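# Set the toppled bottle upright on the tray

## Task

Get the bottle that has fallen over standing upright on the tray again, with the crate and the tray left level and where they were; the bottle must stay upright without the robot supporting it, and nothing the robot is touching at the end may settle downward by more than roughly a fingernail's thickness once released.

## Robot and tools

ROBOT. One arm (six revolute joints, Elite-style, UR naming) with a Robotiq 2F-85 two-finger gripper. There is only one arm, so every pose argument is a single list, never one per arm. The arm's base may sit slightly tilted on its mount; a mounting block or post below it is treated as part of the arm by the clearance check.

FRAMES. All poses are in the scene frame: origin on the table surface straight below the base, +z up, +y to the left when facing along +x. Gripper frame: fingers point along its +z, close along its y, and a flat block about 9 cm long sticks out toward its +x and rotates with the hand. end_effector_position is the spot midway between the pads when shut; closed fingertips extend about 19 mm past it, open ones about 6 mm. Closing also pushes the tips about 13 mm farther from the wrist, so keep that clearance above a surface.

ROW FORMAT (shared by execute_actions and move). Ten numbers: x, y, z in metres (absolute target position of end_effector_position, scene frame), then qw, qx, qy, qz (absolute target orientation quaternion, w first, scene frame), then position, force_limit, speed for the fingers, each in [-1, 1]. position: +1 = fully open (85 mm), about -0.8 = pads touching, -1 = squeeze until blocked. force_limit: -1 about 20 N, 0 about 128 N, +1 about 235 N per pad on a 40 mm object after a slow close (thin objects get less). speed: gap changes about 20 mm/s at -1, 85 at 0, 150 at +1; fast closes add up to ~12 N of grip. Repeat the desired quaternion in every row rather than copying a reported one, which may have drifted.

execute_actions(actions): a list of actions; each action is a list of 1 to 15 rows; each row lasts one step of 1/30 s, and a short action repeats its final row until 15 steps pass. An empty list only returns state and images. Any target more than 0.6 m from the gripper's current position along any gripper axis is rejected; if the first action fails that test against the last reported state, or any action is malformed, nothing runs. Each step the commanded pose is clipped to within 70 mm and 16 degrees of the measured pose, so far targets need several actions; the arm stops at the last clipped pose, not your target. Motion lags commands by about 0.15 s. Position wins over orientation when both cannot be met.

move(target, speed, blocking): target is one row as above, an absolute pose; the hand travels a straight line toward it. speed is top path speed in m/s, 0.002 to 0.5 (default 0.25); rotation up to twice that in rad/s, taking the shorter way. Paths run 0.5 to 10 s and are cut off at 10 s. The path ignores obstacles, and the hand can lag, stray, or exceed speed near full reach. The finger numbers are sent at the start. The result adds a move: line with the ending (done, off_target, moving, held, fault) and active limits (paced = pose clipped; held = some steps blocked by a check, after which the arm may surge), plus distance from target. blocking=false returns after 0.5 s while the arm keeps going; then use wait(0) or stop before sending rows or another move.

wait(seconds): 0 to 10 s, arm keeps its last command; returns early if a running move ends. stop(): brakes a running move (needs stopping distance; fingers continue). zoom_image(camera, region): camera is cam_high (896x504), cam_low (896x504) or cam_wrist (616x616); region [x0, y0, x1, y1] in pixels from the top-left, at most 504 by 504. read_manual(section): licence texts only, moves nothing. finished_scene(scene): ends the given scene after the last command has settled; irreversible, and the result says whether the goal was met.

RESULTS. The state line reports end_effector_position (m), end_effector_quat_wxyz, linear and angular velocities, and joint positions base to tip; the printed position can be off, more so at long reach. "Hand target" is the pose the controller is currently driving toward. "pose unreachable" means the clearance check altered or blocked the command. Action calls also list positions at some steps, with HELD where a row was held back. object_status: 0 moving, 1 blocked while opening, 2 blocked while closing (a grip), 3 reached the requested position or pads met. To grasp, send -1, keep sending it, and confirm status 2. Any new position value (change of 0.01 or more) resets status to 0 and is needed before a new force_limit or speed applies; to soften a grip, open first. Lost or slipping objects make the fingers re-close unless force_limit was -1. position_measured is in counts: 3 open, ~78 = 60 mm, ~130 = 40 mm, ~180 = 20 mm, ~230 pads together.

AVOID. The arm is stiff: pressing even slightly past a firm contact can cause a fault stop. Joint torque at its load limit (pan and lift 303, elbow 138, wrists 51.5 N m, including held weight) or 150 N of outside force halts the arm for 10 s and drops the rest of the call. Contacts hit harder with faster moves and targets set deeper past the contact. Holding loads heats motors: MOTOR HOT from 70 °C, brakes at 85 °C (OVER-TEMPERATURE FAULT). Don't drop, slam or knock anything off the table, and don't tilt or shift the crate or tray. Random brief tugs or pushes on held or loose objects can occur. Release the bottle so it stands on its own before finishing.

Each tool is called after "Request:" as name([rows], argument=value, ...), one row to a line, values as JSON.

## Session

Request:
execute_actions(actions=[])

Scene clock: 0.00 s.
end_effector_position=(+0.1180, +0.2904, +0.3446) position_measured=3 object_status=3 end_effector_quat_wxyz=(+0.022, +0.868, +0.042, +0.495) end_effector_velocity=(-0.000, -0.000, -0.000) end_effector_angular_velocity=(-0.001, +0.000, +0.000)
Joint positions: [ 4.504 -2.191  2.664 -2.316 -2.591 -1.979]
Joint velocities: [ 0.     0.001  0.    -0.     0.     0.   ]
Motor temperatures (°C, as the motors report them): [24 27 24 29 31 30]
Hand target: +0.118, +0.290, +0.345; +0.022, +0.868, +0.042, +0.495

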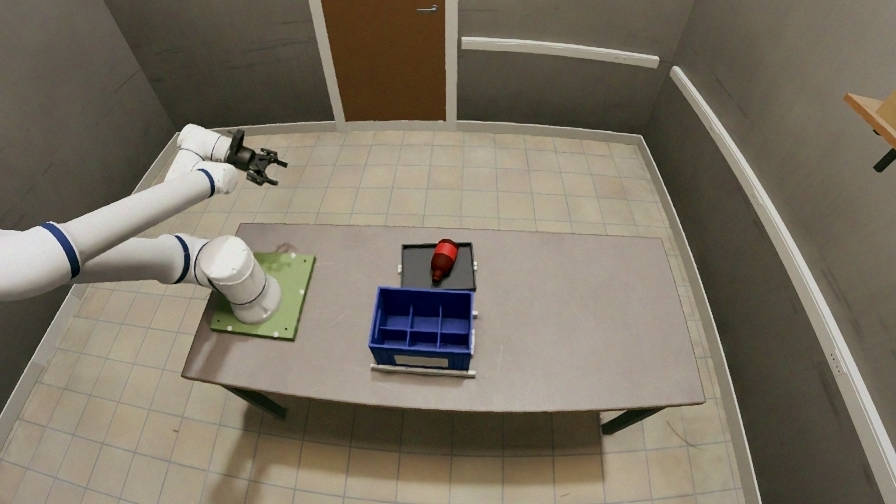

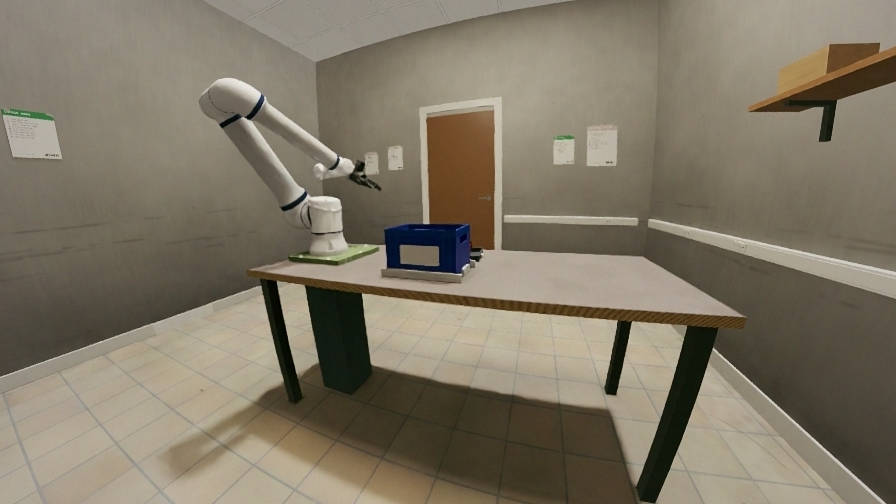

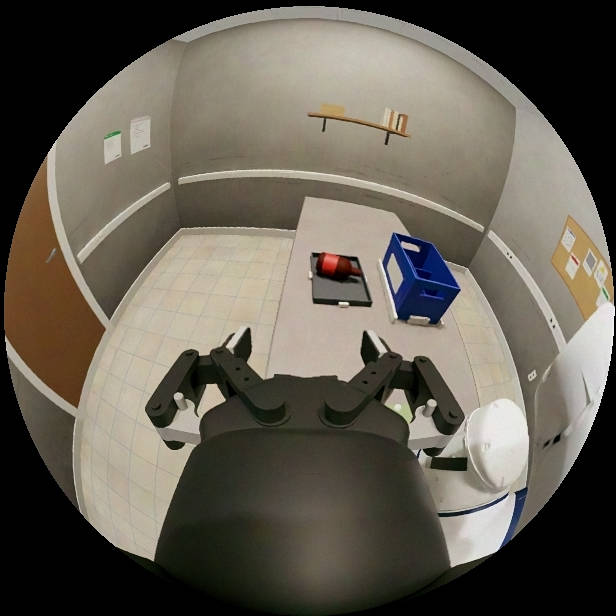

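Request:
move(target=[0.55,0.2,0.4,0,1,0,0,1,0,0], speed=0.4)

Request:
zoom_image(camera="cam_high", region=[330,180,550,390])

Scene clock: 2.20 s.
end_effector_position=(+0.5478, +0.2027, +0.4003) position_measured=3 object_status=3 end_effector_quat_wxyz=(-0.002, +1.000, +0.001, -0.001) end_effector_velocity=(+0.003, +0.000, +0.001) end_effector_angular_velocity=(+0.000, +0.005, +0.000)
Joint positions: [ 3.136 -1.77   2.    -1.805 -1.566 -3.1  ]
Joint velocities: [-0.     0.007 -0.008  0.006  0.    -0.001]
Motor temperatures (°C, as the motors report them): [24 27 24 29 31 30]
Hand target: +0.548, +0.203, +0.400; -0.002, +1.000, +0.001, -0.002
Off the commanded pose: 0.004 m, 0 deg.
move: off_target; limits=paced

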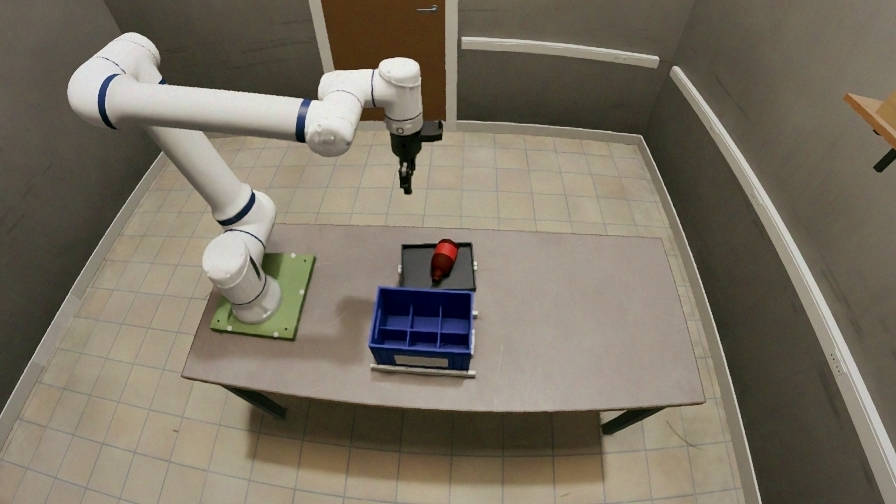

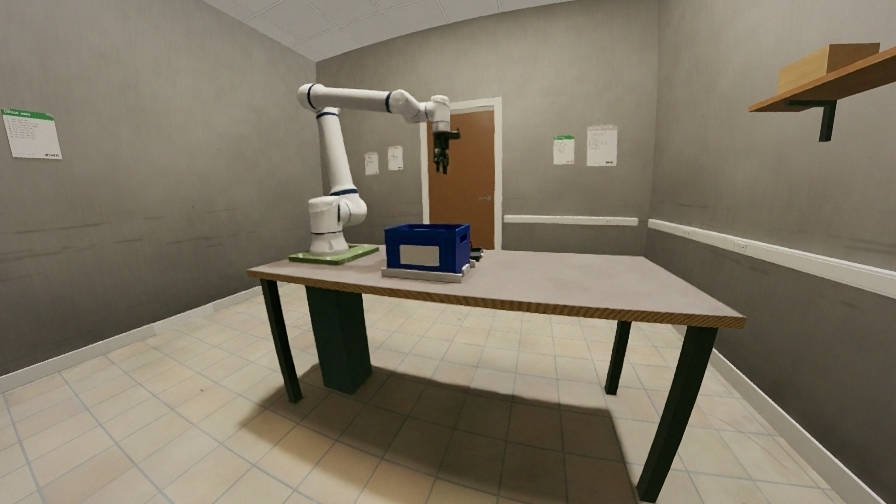

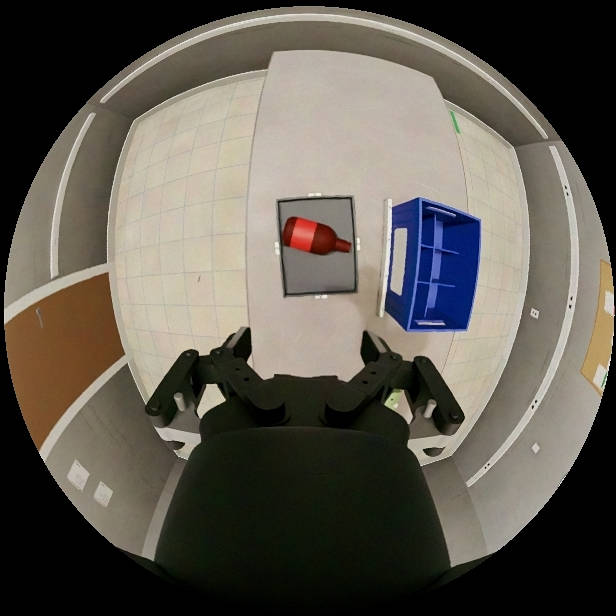

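Region (330, 180, 550, 390) of cam_high's 896x504 image, scaled by 2.291, with more detail than that image has; it fills the top 481 rows of this view, and the rest is white.

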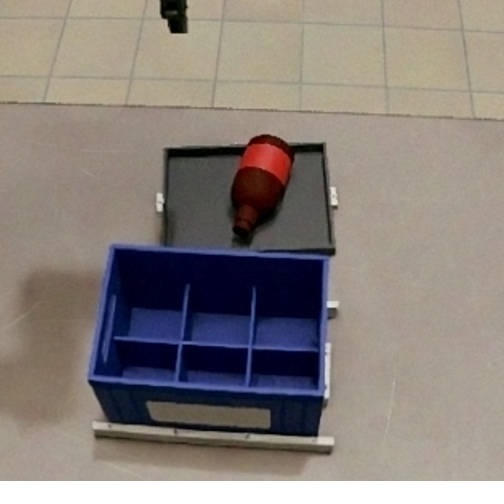

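Request:
move(target=[0.64,0.12,0.24,0,0.793,0.609,0,1,0,0], speed=0.4)

Scene clock: 4.87 s.
end_effector_position=(+0.6399, +0.1207, +0.2406) position_measured=3 object_status=3 end_effector_quat_wxyz=(-0.000, +0.794, +0.608, -0.000) end_effector_velocity=(+0.001, -0.001, -0.002) end_effector_angular_velocity=(+0.002, -0.000, +0.016)
Joint positions: [ 3.002 -1.538  2.094 -2.133 -1.57  -4.54 ]
Joint velocities: [-0.002  0.004  0.001 -0.004  0.002 -0.018]
Motor temperatures (°C, as the motors report them): [24 27 24 29 31 30]
Hand target: +0.640, +0.121, +0.240; -0.000, +0.793, +0.609, +0.000
Off the commanded pose: 0.001 m, 0 deg.
move: done

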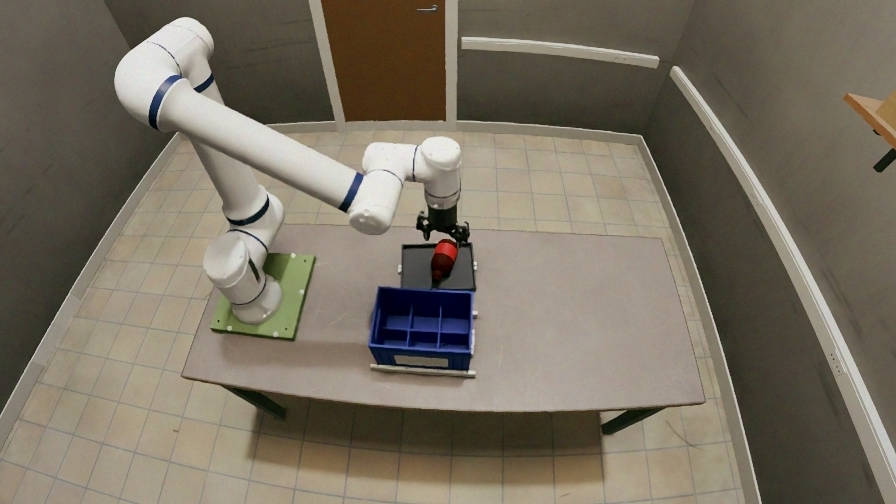

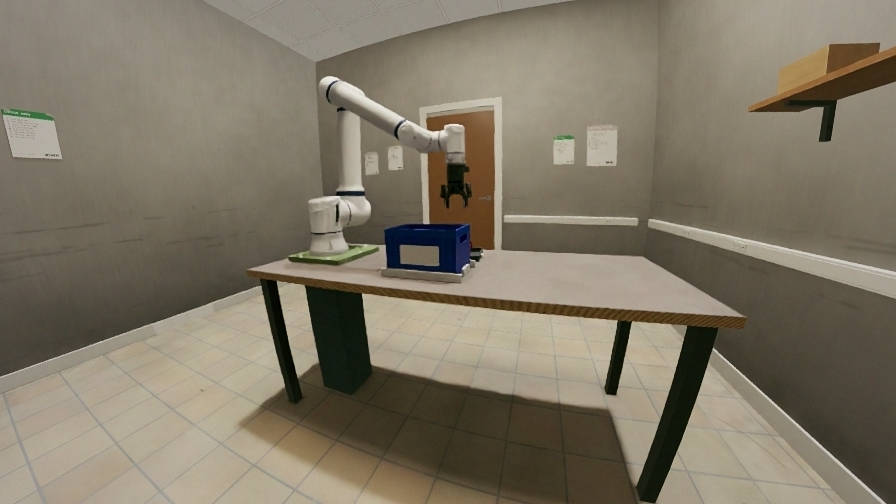

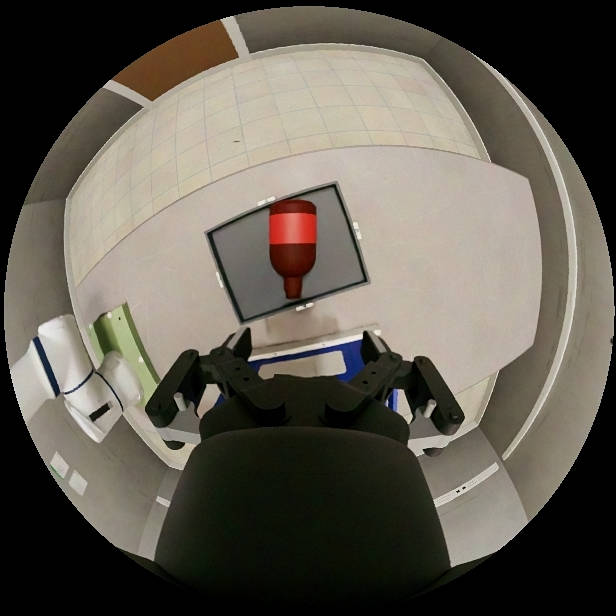

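Request:
move(target=[0.622,0.137,0.12,0,0.793,0.609,0,1,0,0])

Request:
zoom_image(camera="cam_wrist", region=[160,140,460,400])

Scene clock: 6.23 s.
end_effector_position=(+0.6219, +0.1368, +0.1206) position_measured=3 object_status=3 end_effector_quat_wxyz=(+0.000, +0.793, +0.609, -0.000) end_effector_velocity=(-0.000, +0.000, -0.002) end_effector_angular_velocity=(+0.000, -0.000, -0.000)
Joint positions: [ 3.026 -1.412  2.222 -2.388 -1.57  -4.518]
Joint velocities: [ 0.001  0.004  0.002 -0.006  0.     0.001]
Motor temperatures (°C, as the motors report them): [24 27 24 29 31 30]
Hand target: +0.622, +0.137, +0.120; +0.000, +0.793, +0.609, -0.000
Off the commanded pose: 0.001 m, 0 deg.
move: done

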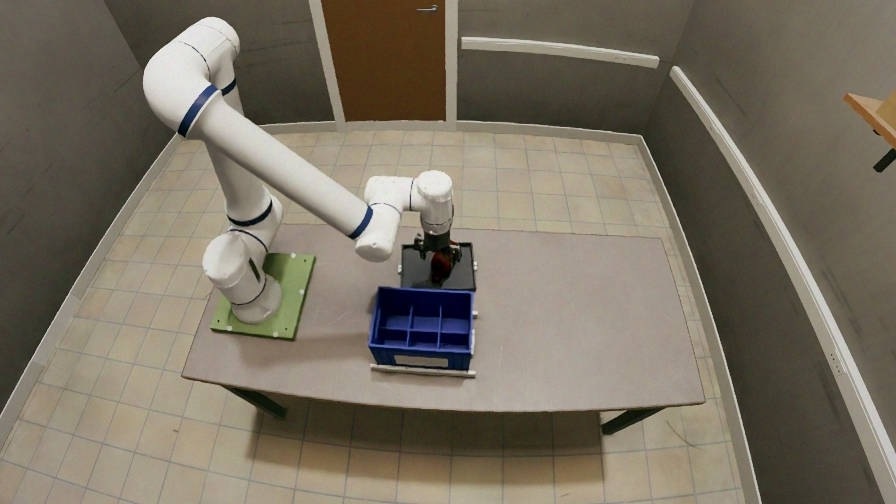

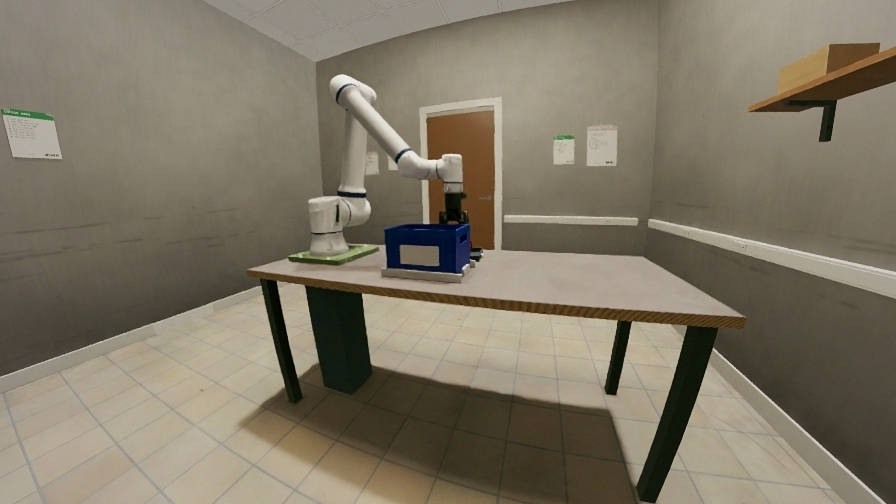

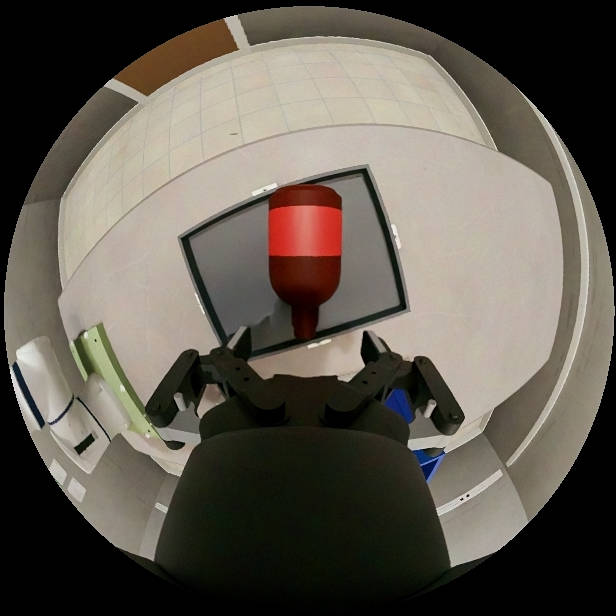

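Region (160, 140, 460, 400) of cam_wrist's 616x616 image, scaled by 1.680, with more detail than that image has; it fills the top 437 rows of this view, and the rest is white.

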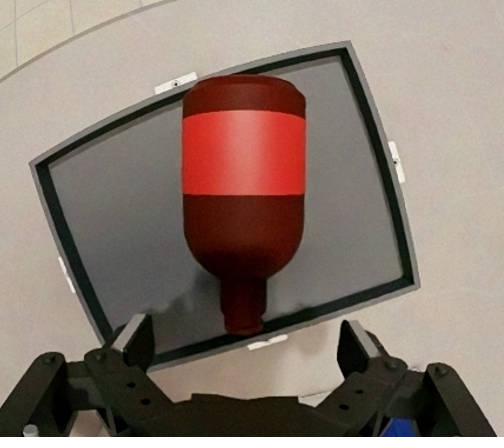

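Request:
move(target=[0.621,0.137,0.06,0,0.793,0.609,0,0.3,0,0.5], speed=0.08)

Scene clock: 7.63 s.
end_effector_position=(+0.6210, +0.1370, +0.0605) position_measured=91 object_status=3 end_effector_quat_wxyz=(-0.000, +0.793, +0.609, -0.000) end_effector_velocity=(+0.000, -0.000, -0.002) end_effector_angular_velocity=(-0.000, +0.000, -0.001)
Joint positions: [ 3.027 -1.316  2.259 -2.52  -1.57  -4.518]
Joint velocities: [-0.001  0.004  0.001 -0.005 -0.     0.   ]
Motor temperatures (°C, as the motors report them): [24 27 24 29 31 30]
Hand target: +0.621, +0.137, +0.060; -0.000, +0.793, +0.609, -0.000
Off the commanded pose: 0.000 m, 0 deg.
move: done

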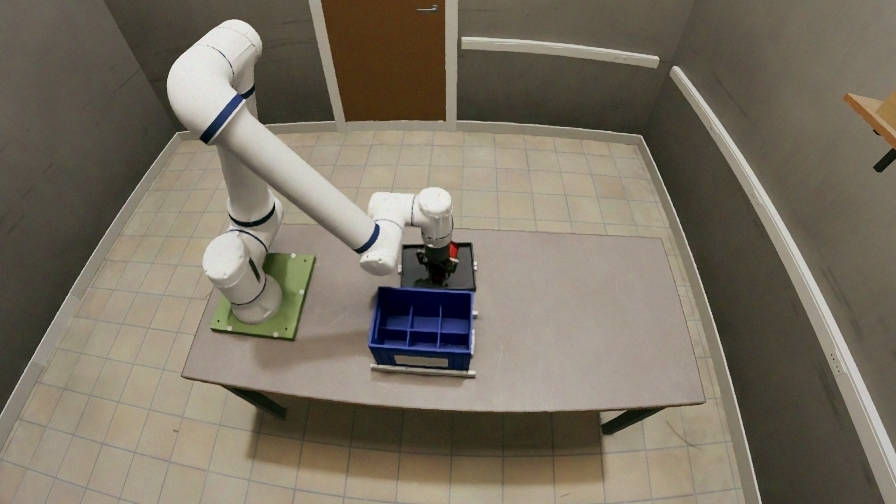

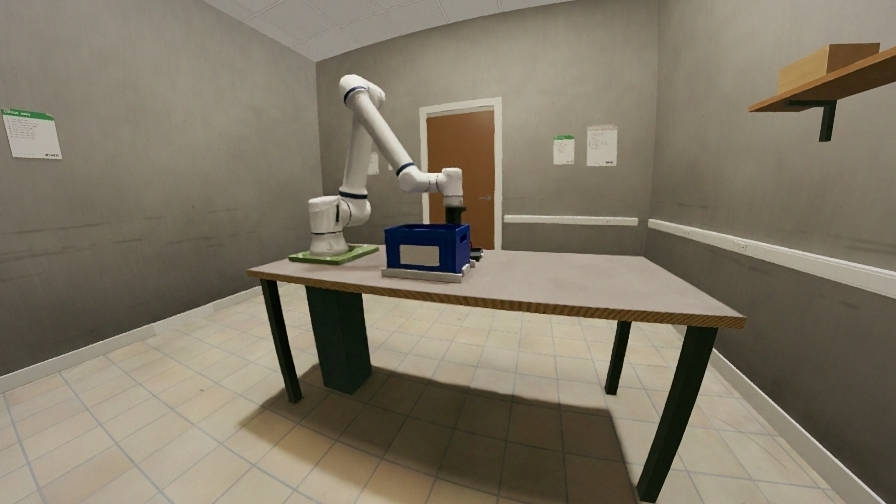

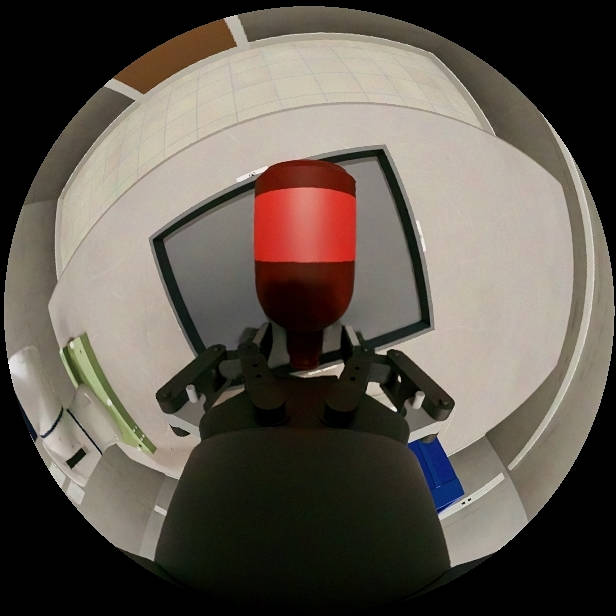

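Request:
execute_actions([
  [[0.619,0.131,0.056,0,0.793,0.609,0,0.3,0.4,0]],
  [[0.619,0.131,0.05,0,0.793,0.609,0,0.3,0.4,0]],
  [[0.619,0.131,0.05,0,0.793,0.609,0,-1,0.4,-0.3]],
  [[0.619,0.131,0.05,0,0.793,0.609,0,-1,0.4,-0.3]],
])

Scene clock: 9.73 s.
end_effector_position=(+0.6190, +0.1310, +0.0500) position_measured=163 object_status=2 end_effector_quat_wxyz=(+0.000, +0.793, +0.609, +0.000) end_effector_velocity=(-0.000, -0.000, -0.000) end_effector_angular_velocity=(-0.000, +0.000, +0.000)
Joint positions: [ 3.017 -1.302  2.27  -2.545 -1.57  -4.528]
Joint velocities: [ 0. -0.  0.  0. -0.  0.]
Motor temperatures (°C, as the motors report them): [24 27 24 29 31 30]
Hand target: +0.619, +0.131, +0.050; +0.000, +0.793, +0.609, +0.000
Off the commanded pose: 0.000 m, 0 deg.
Step readings (end_effector_position; steps 1 to 15: 1st action; 16 to 30: 2nd action; 31 to 45: 3rd action; 46 to 60: 4th action):
0: (+0.6210, +0.1370, +0.0603)
1: (+0.6209, +0.1369, +0.0602)
2: (+0.6206, +0.1358, +0.0594)
4: (+0.6198, +0.1338, +0.0578)
8: (+0.6193, +0.1319, +0.0566)
15: (+0.6191, +0.1311, +0.0561)
16: (+0.6191, +0.1311, +0.0559)
17: (+0.6192, +0.1311, +0.0548)
19: (+0.6189, +0.1311, +0.0526)
23: (+0.6190, +0.1310, +0.0509)
30: (+0.6190, +0.1310, +0.0502)
31: (+0.6190, +0.1310, +0.0501)
32: (+0.6190, +0.1310, +0.0501)
34: (+0.6190, +0.1310, +0.0501)
38: (+0.6190, +0.1310, +0.0500)
45: (+0.6190, +0.1310, +0.0500)
46: (+0.6190, +0.1310, +0.0500)
47: (+0.6190, +0.1310, +0.0500)
49: (+0.6190, +0.1310, +0.0500)
53: (+0.6190, +0.1310, +0.0500)
60: end_effector_position above

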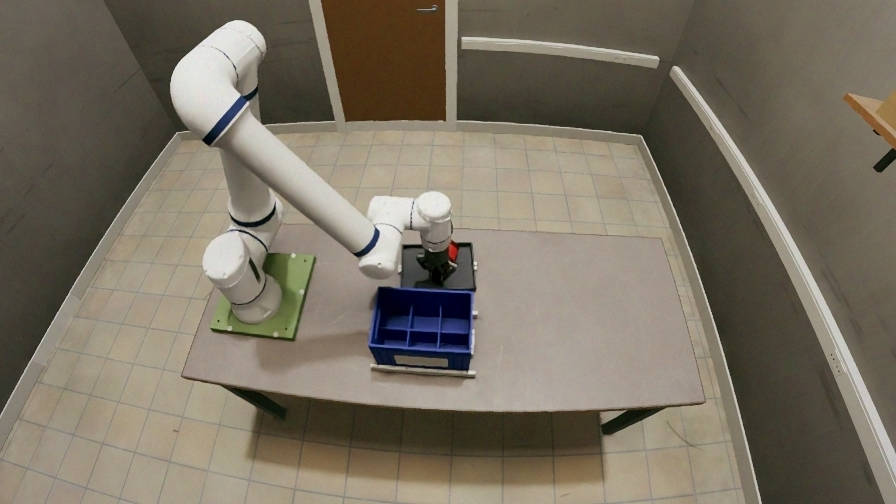

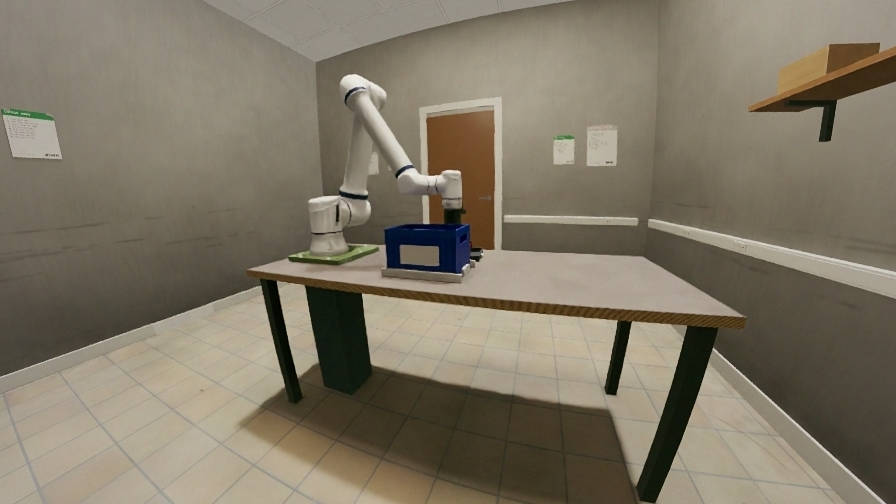

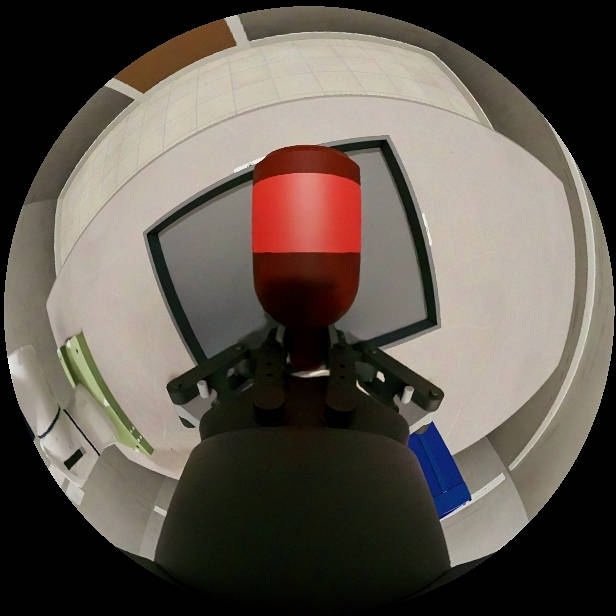

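Request:
move(target=[0.619,0.14,0.16,0,0.793,0.609,0,-1,0.4,-0.3], speed=0.12)

Request:
move(target=[0.62,0.19,0.25,0,0.966,0.259,0,-1,0.4,-0.3])

Request:
move(target=[0.62,0.19,0.22,0.183,0.683,0.183,-0.683,-1,0.4,-0.3], speed=0.3)

Scene clock: 11.67 s.
end_effector_position=(+0.6190, +0.1399, +0.1594) position_measured=163 object_status=2 end_effector_quat_wxyz=(+0.000, +0.793, +0.609, +0.000) end_effector_velocity=(+0.000, +0.000, +0.002) end_effector_angular_velocity=(-0.000, +0.001, -0.000)
Joint positions: [ 3.031 -1.47   2.197 -2.305 -1.57  -4.513]
Joint velocities: [ 0.    -0.003 -0.002  0.006 -0.     0.   ]
Motor temperatures (°C, as the motors report them): [24 27 24 29 31 30]
Hand target: +0.619, +0.140, +0.160; +0.000, +0.793, +0.609, -0.000
Off the commanded pose: 0.001 m, 0 deg.
move: done

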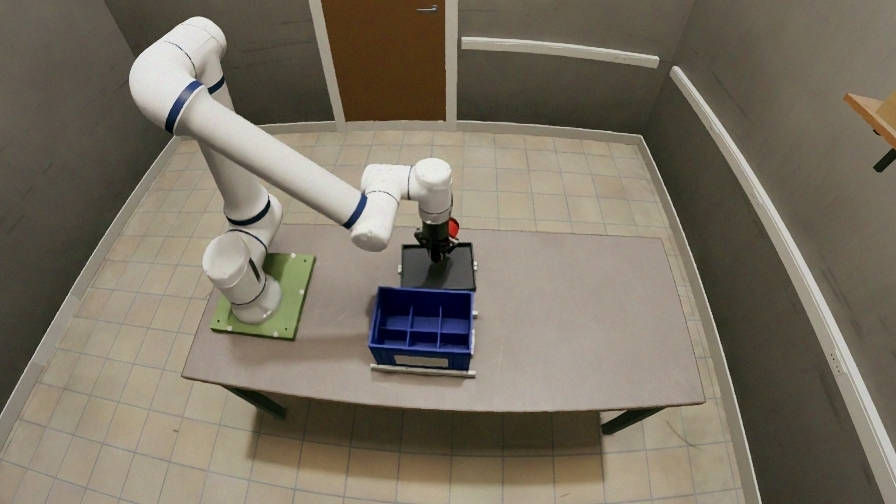

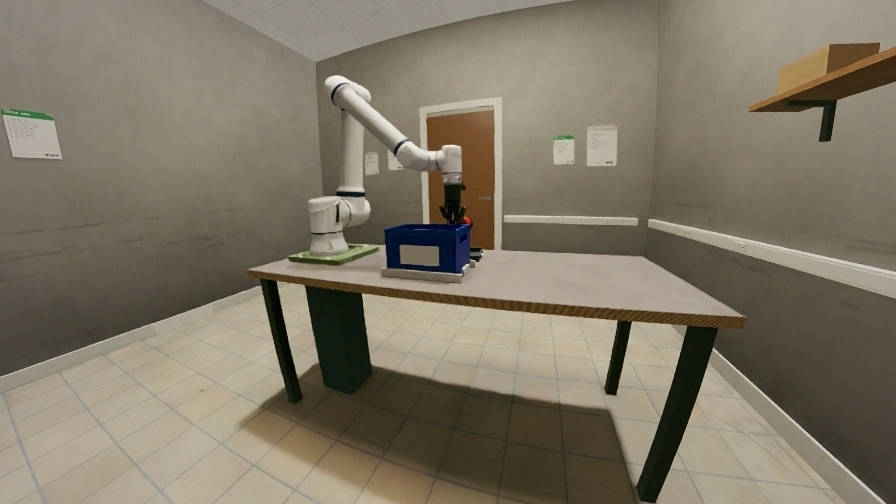

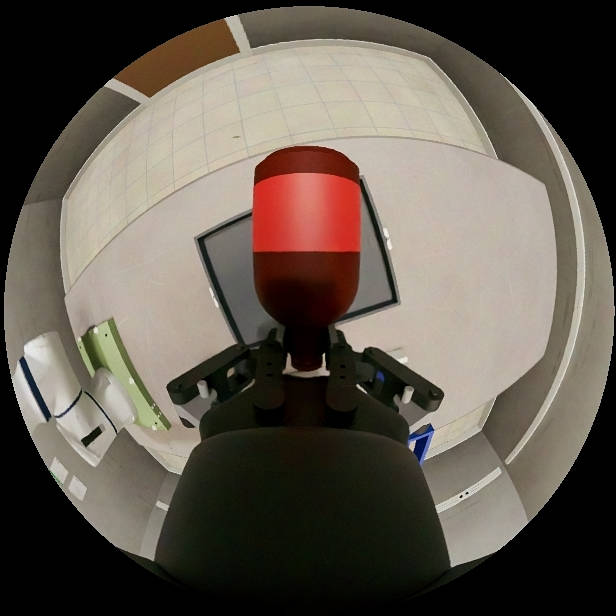

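Scene clock: 13.77 s.
end_effector_position=(+0.6199, +0.1897, +0.2496) position_measured=163 object_status=2 end_effector_quat_wxyz=(+0.000, +0.966, +0.260, +0.000) end_effector_velocity=(+0.000, +0.001, +0.002) end_effector_angular_velocity=(-0.001, +0.000, -0.015)
Joint positions: [ 3.112 -1.552  2.09  -2.116 -1.571 -3.648]
Joint velocities: [ 0.002 -0.001 -0.003  0.004 -0.001  0.017]
Motor temperatures (°C, as the motors report them): [24 27 24 29 31 30]
Hand target: +0.620, +0.190, +0.250; +0.000, +0.966, +0.259, +0.000
Off the commanded pose: 0.001 m, 0 deg.
move: done

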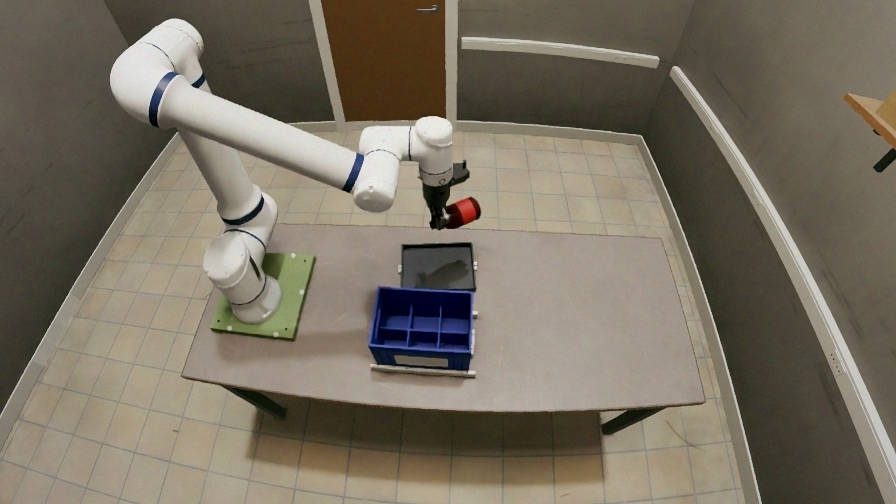

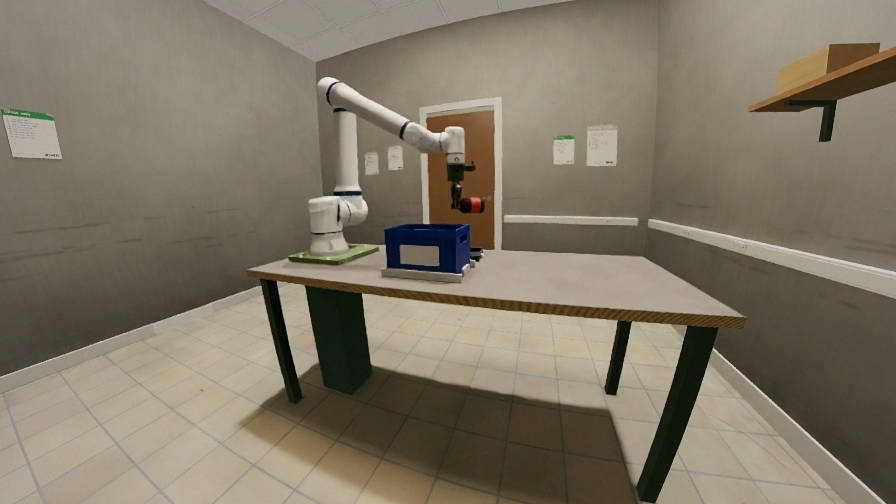

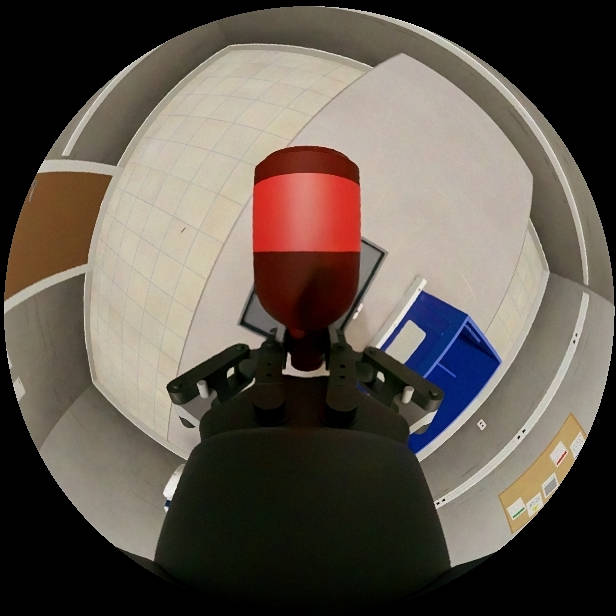

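Scene clock: 16.97 s.
end_effector_position=(+0.6210, +0.1899, +0.2221) position_measured=163 object_status=2 end_effector_quat_wxyz=(+0.181, +0.684, +0.184, -0.683) end_effector_velocity=(+0.000, -0.001, -0.001) end_effector_angular_velocity=(-0.007, +0.010, -0.002)
Joint positions: [ 3.267 -0.789  1.361 -0.58  -1.918 -3.145]
Joint velocities: [-0.002  0.006 -0.003  0.01  -0.     0.005]
Motor temperatures (°C, as the motors report them): [24 27 24 29 31 30]
Hand target: +0.621, +0.190, +0.222; +0.181, +0.683, +0.184, -0.683
Off the commanded pose: 0.002 m, 0 deg.
move: done

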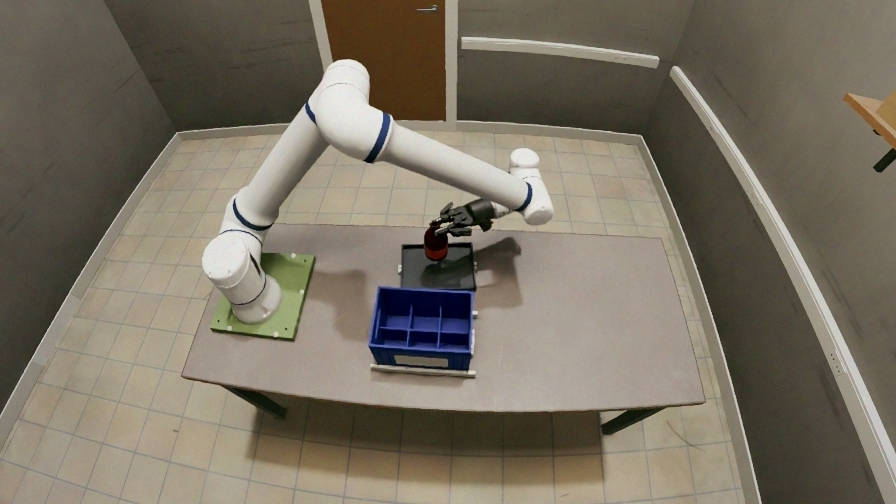

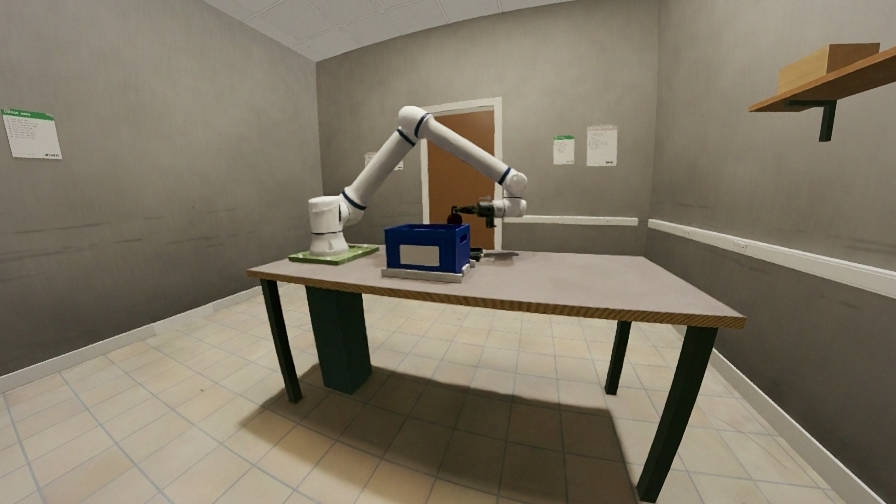

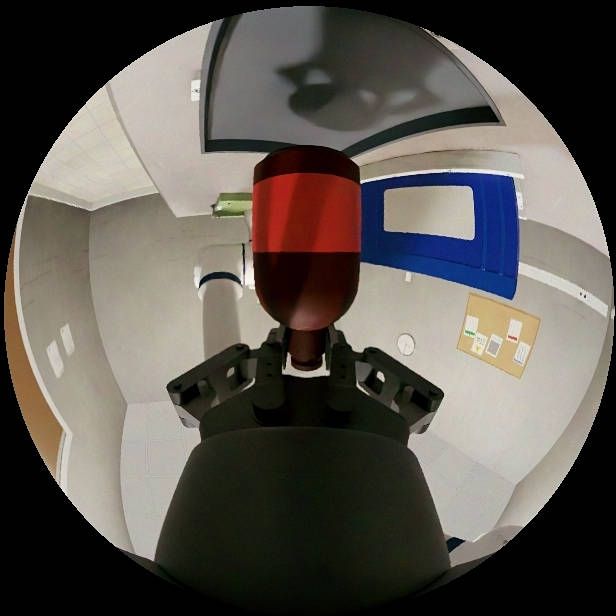

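Request:
move(target=[0.62,0.185,0.156,0.183,0.683,0.183,-0.683,-1,0.4,-0.3], speed=0.08)

Request:
zoom_image(camera="cam_wrist", region=[180,60,440,260])

Scene clock: 18.40 s.
end_effector_position=(+0.6201, +0.1850, +0.1564) position_measured=163 object_status=2 end_effector_quat_wxyz=(+0.183, +0.683, +0.183, -0.683) end_effector_velocity=(-0.000, +0.000, -0.002) end_effector_angular_velocity=(-0.000, -0.001, +0.000)
Joint positions: [ 3.263 -0.728  1.384 -0.662 -1.924 -3.141]
Joint velocities: [ 0.     0.002  0.    -0.003  0.     0.   ]
Motor temperatures (°C, as the motors report them): [24 27 24 29 31 30]
Hand target: +0.620, +0.185, +0.156; +0.183, +0.683, +0.183, -0.683
Off the commanded pose: 0.000 m, 0 deg.
move: done

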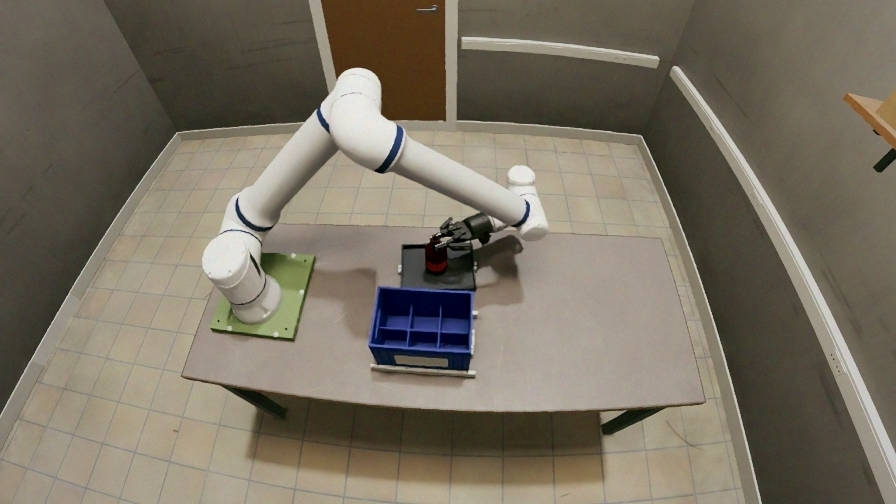

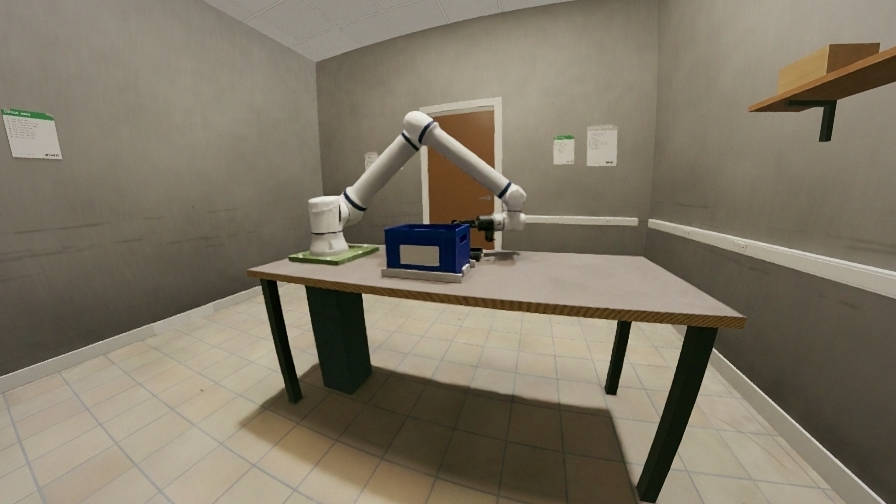

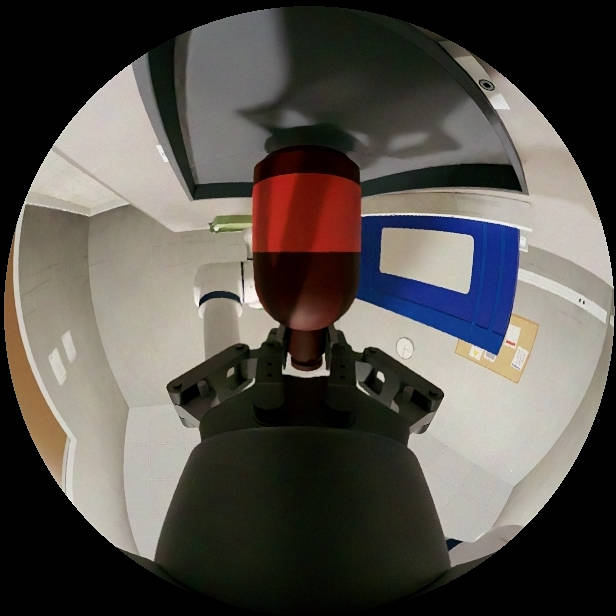

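Region (180, 60, 440, 260) of cam_wrist's 616x616 image, scaled by 1.938, with more detail than that image has; it fills the top 388 rows of this view, and the rest is white.

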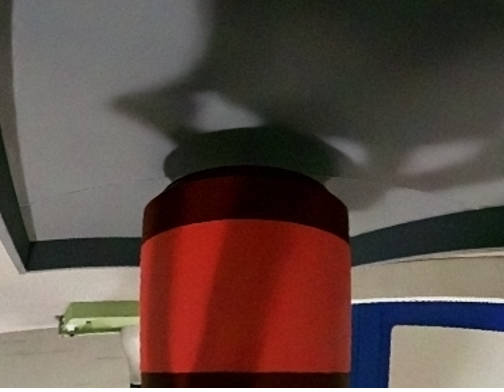

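Request:
move(target=[0.62,0.185,0.145,0.183,0.683,0.183,-0.683,-1,0.4,-0.3], speed=0.02)

Request:
zoom_image(camera="cam_wrist", region=[180,60,440,260])

Scene clock: 19.37 s.
end_effector_position=(+0.6200, +0.1850, +0.1453) position_measured=163 object_status=2 end_effector_quat_wxyz=(+0.183, +0.683, +0.183, -0.683) end_effector_velocity=(-0.000, +0.000, -0.002) end_effector_angular_velocity=(+0.000, -0.000, +0.001)
Joint positions: [ 3.263 -0.717  1.386 -0.675 -1.924 -3.141]
Joint velocities: [ 0.     0.002  0.    -0.003 -0.     0.   ]
Motor temperatures (°C, as the motors report them): [24 27 24 29 31 30]
Hand target: +0.620, +0.185, +0.145; +0.183, +0.683, +0.183, -0.683
Off the commanded pose: 0.000 m, 0 deg.
move: done

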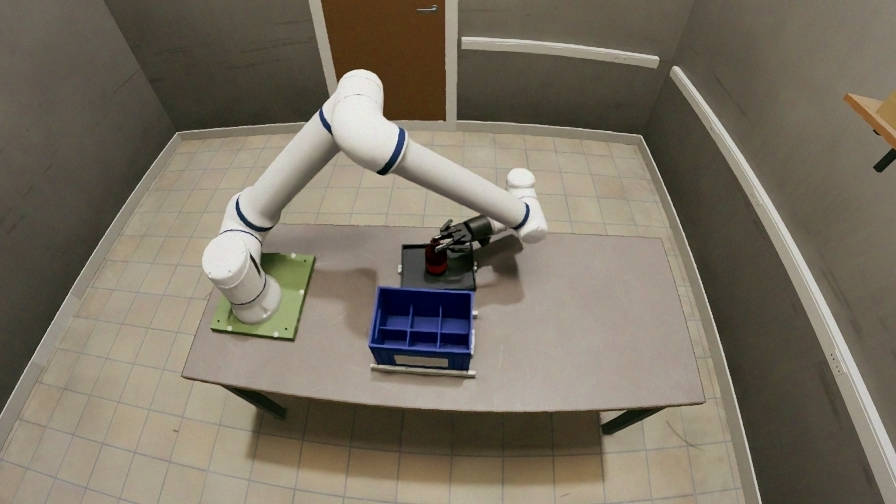

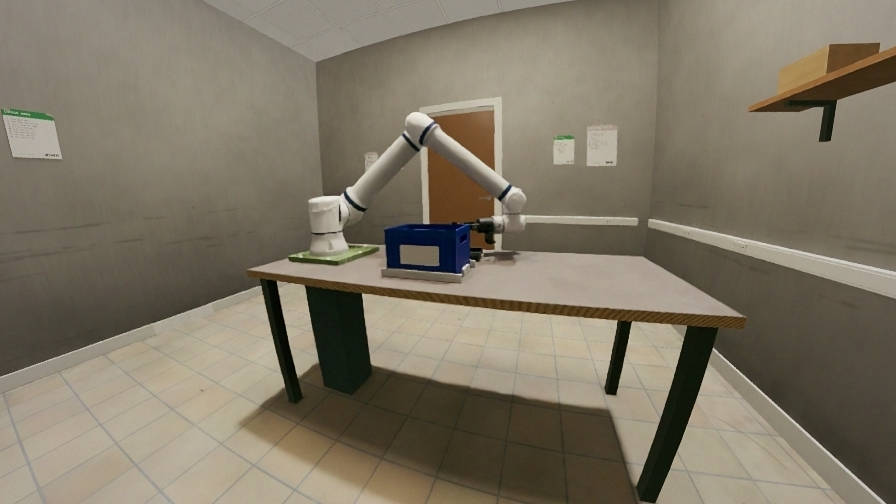

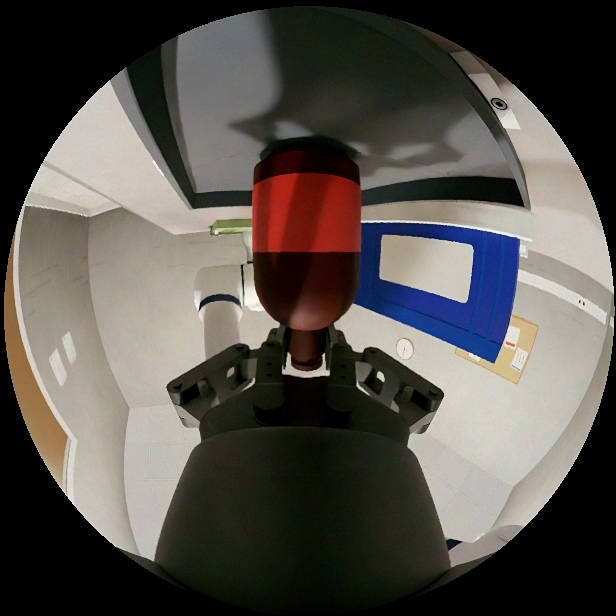

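Region (180, 60, 440, 260) of cam_wrist's 616x616 image, scaled by 1.938, with more detail than that image has; it fills the top 388 rows of this view, and the rest is white.

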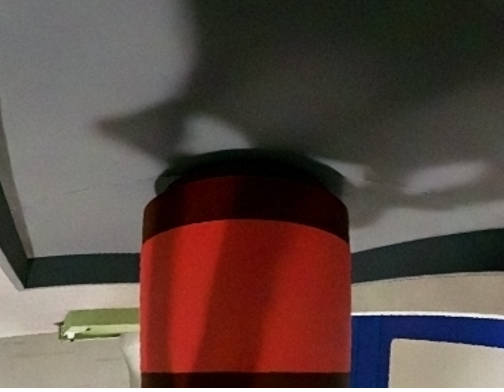

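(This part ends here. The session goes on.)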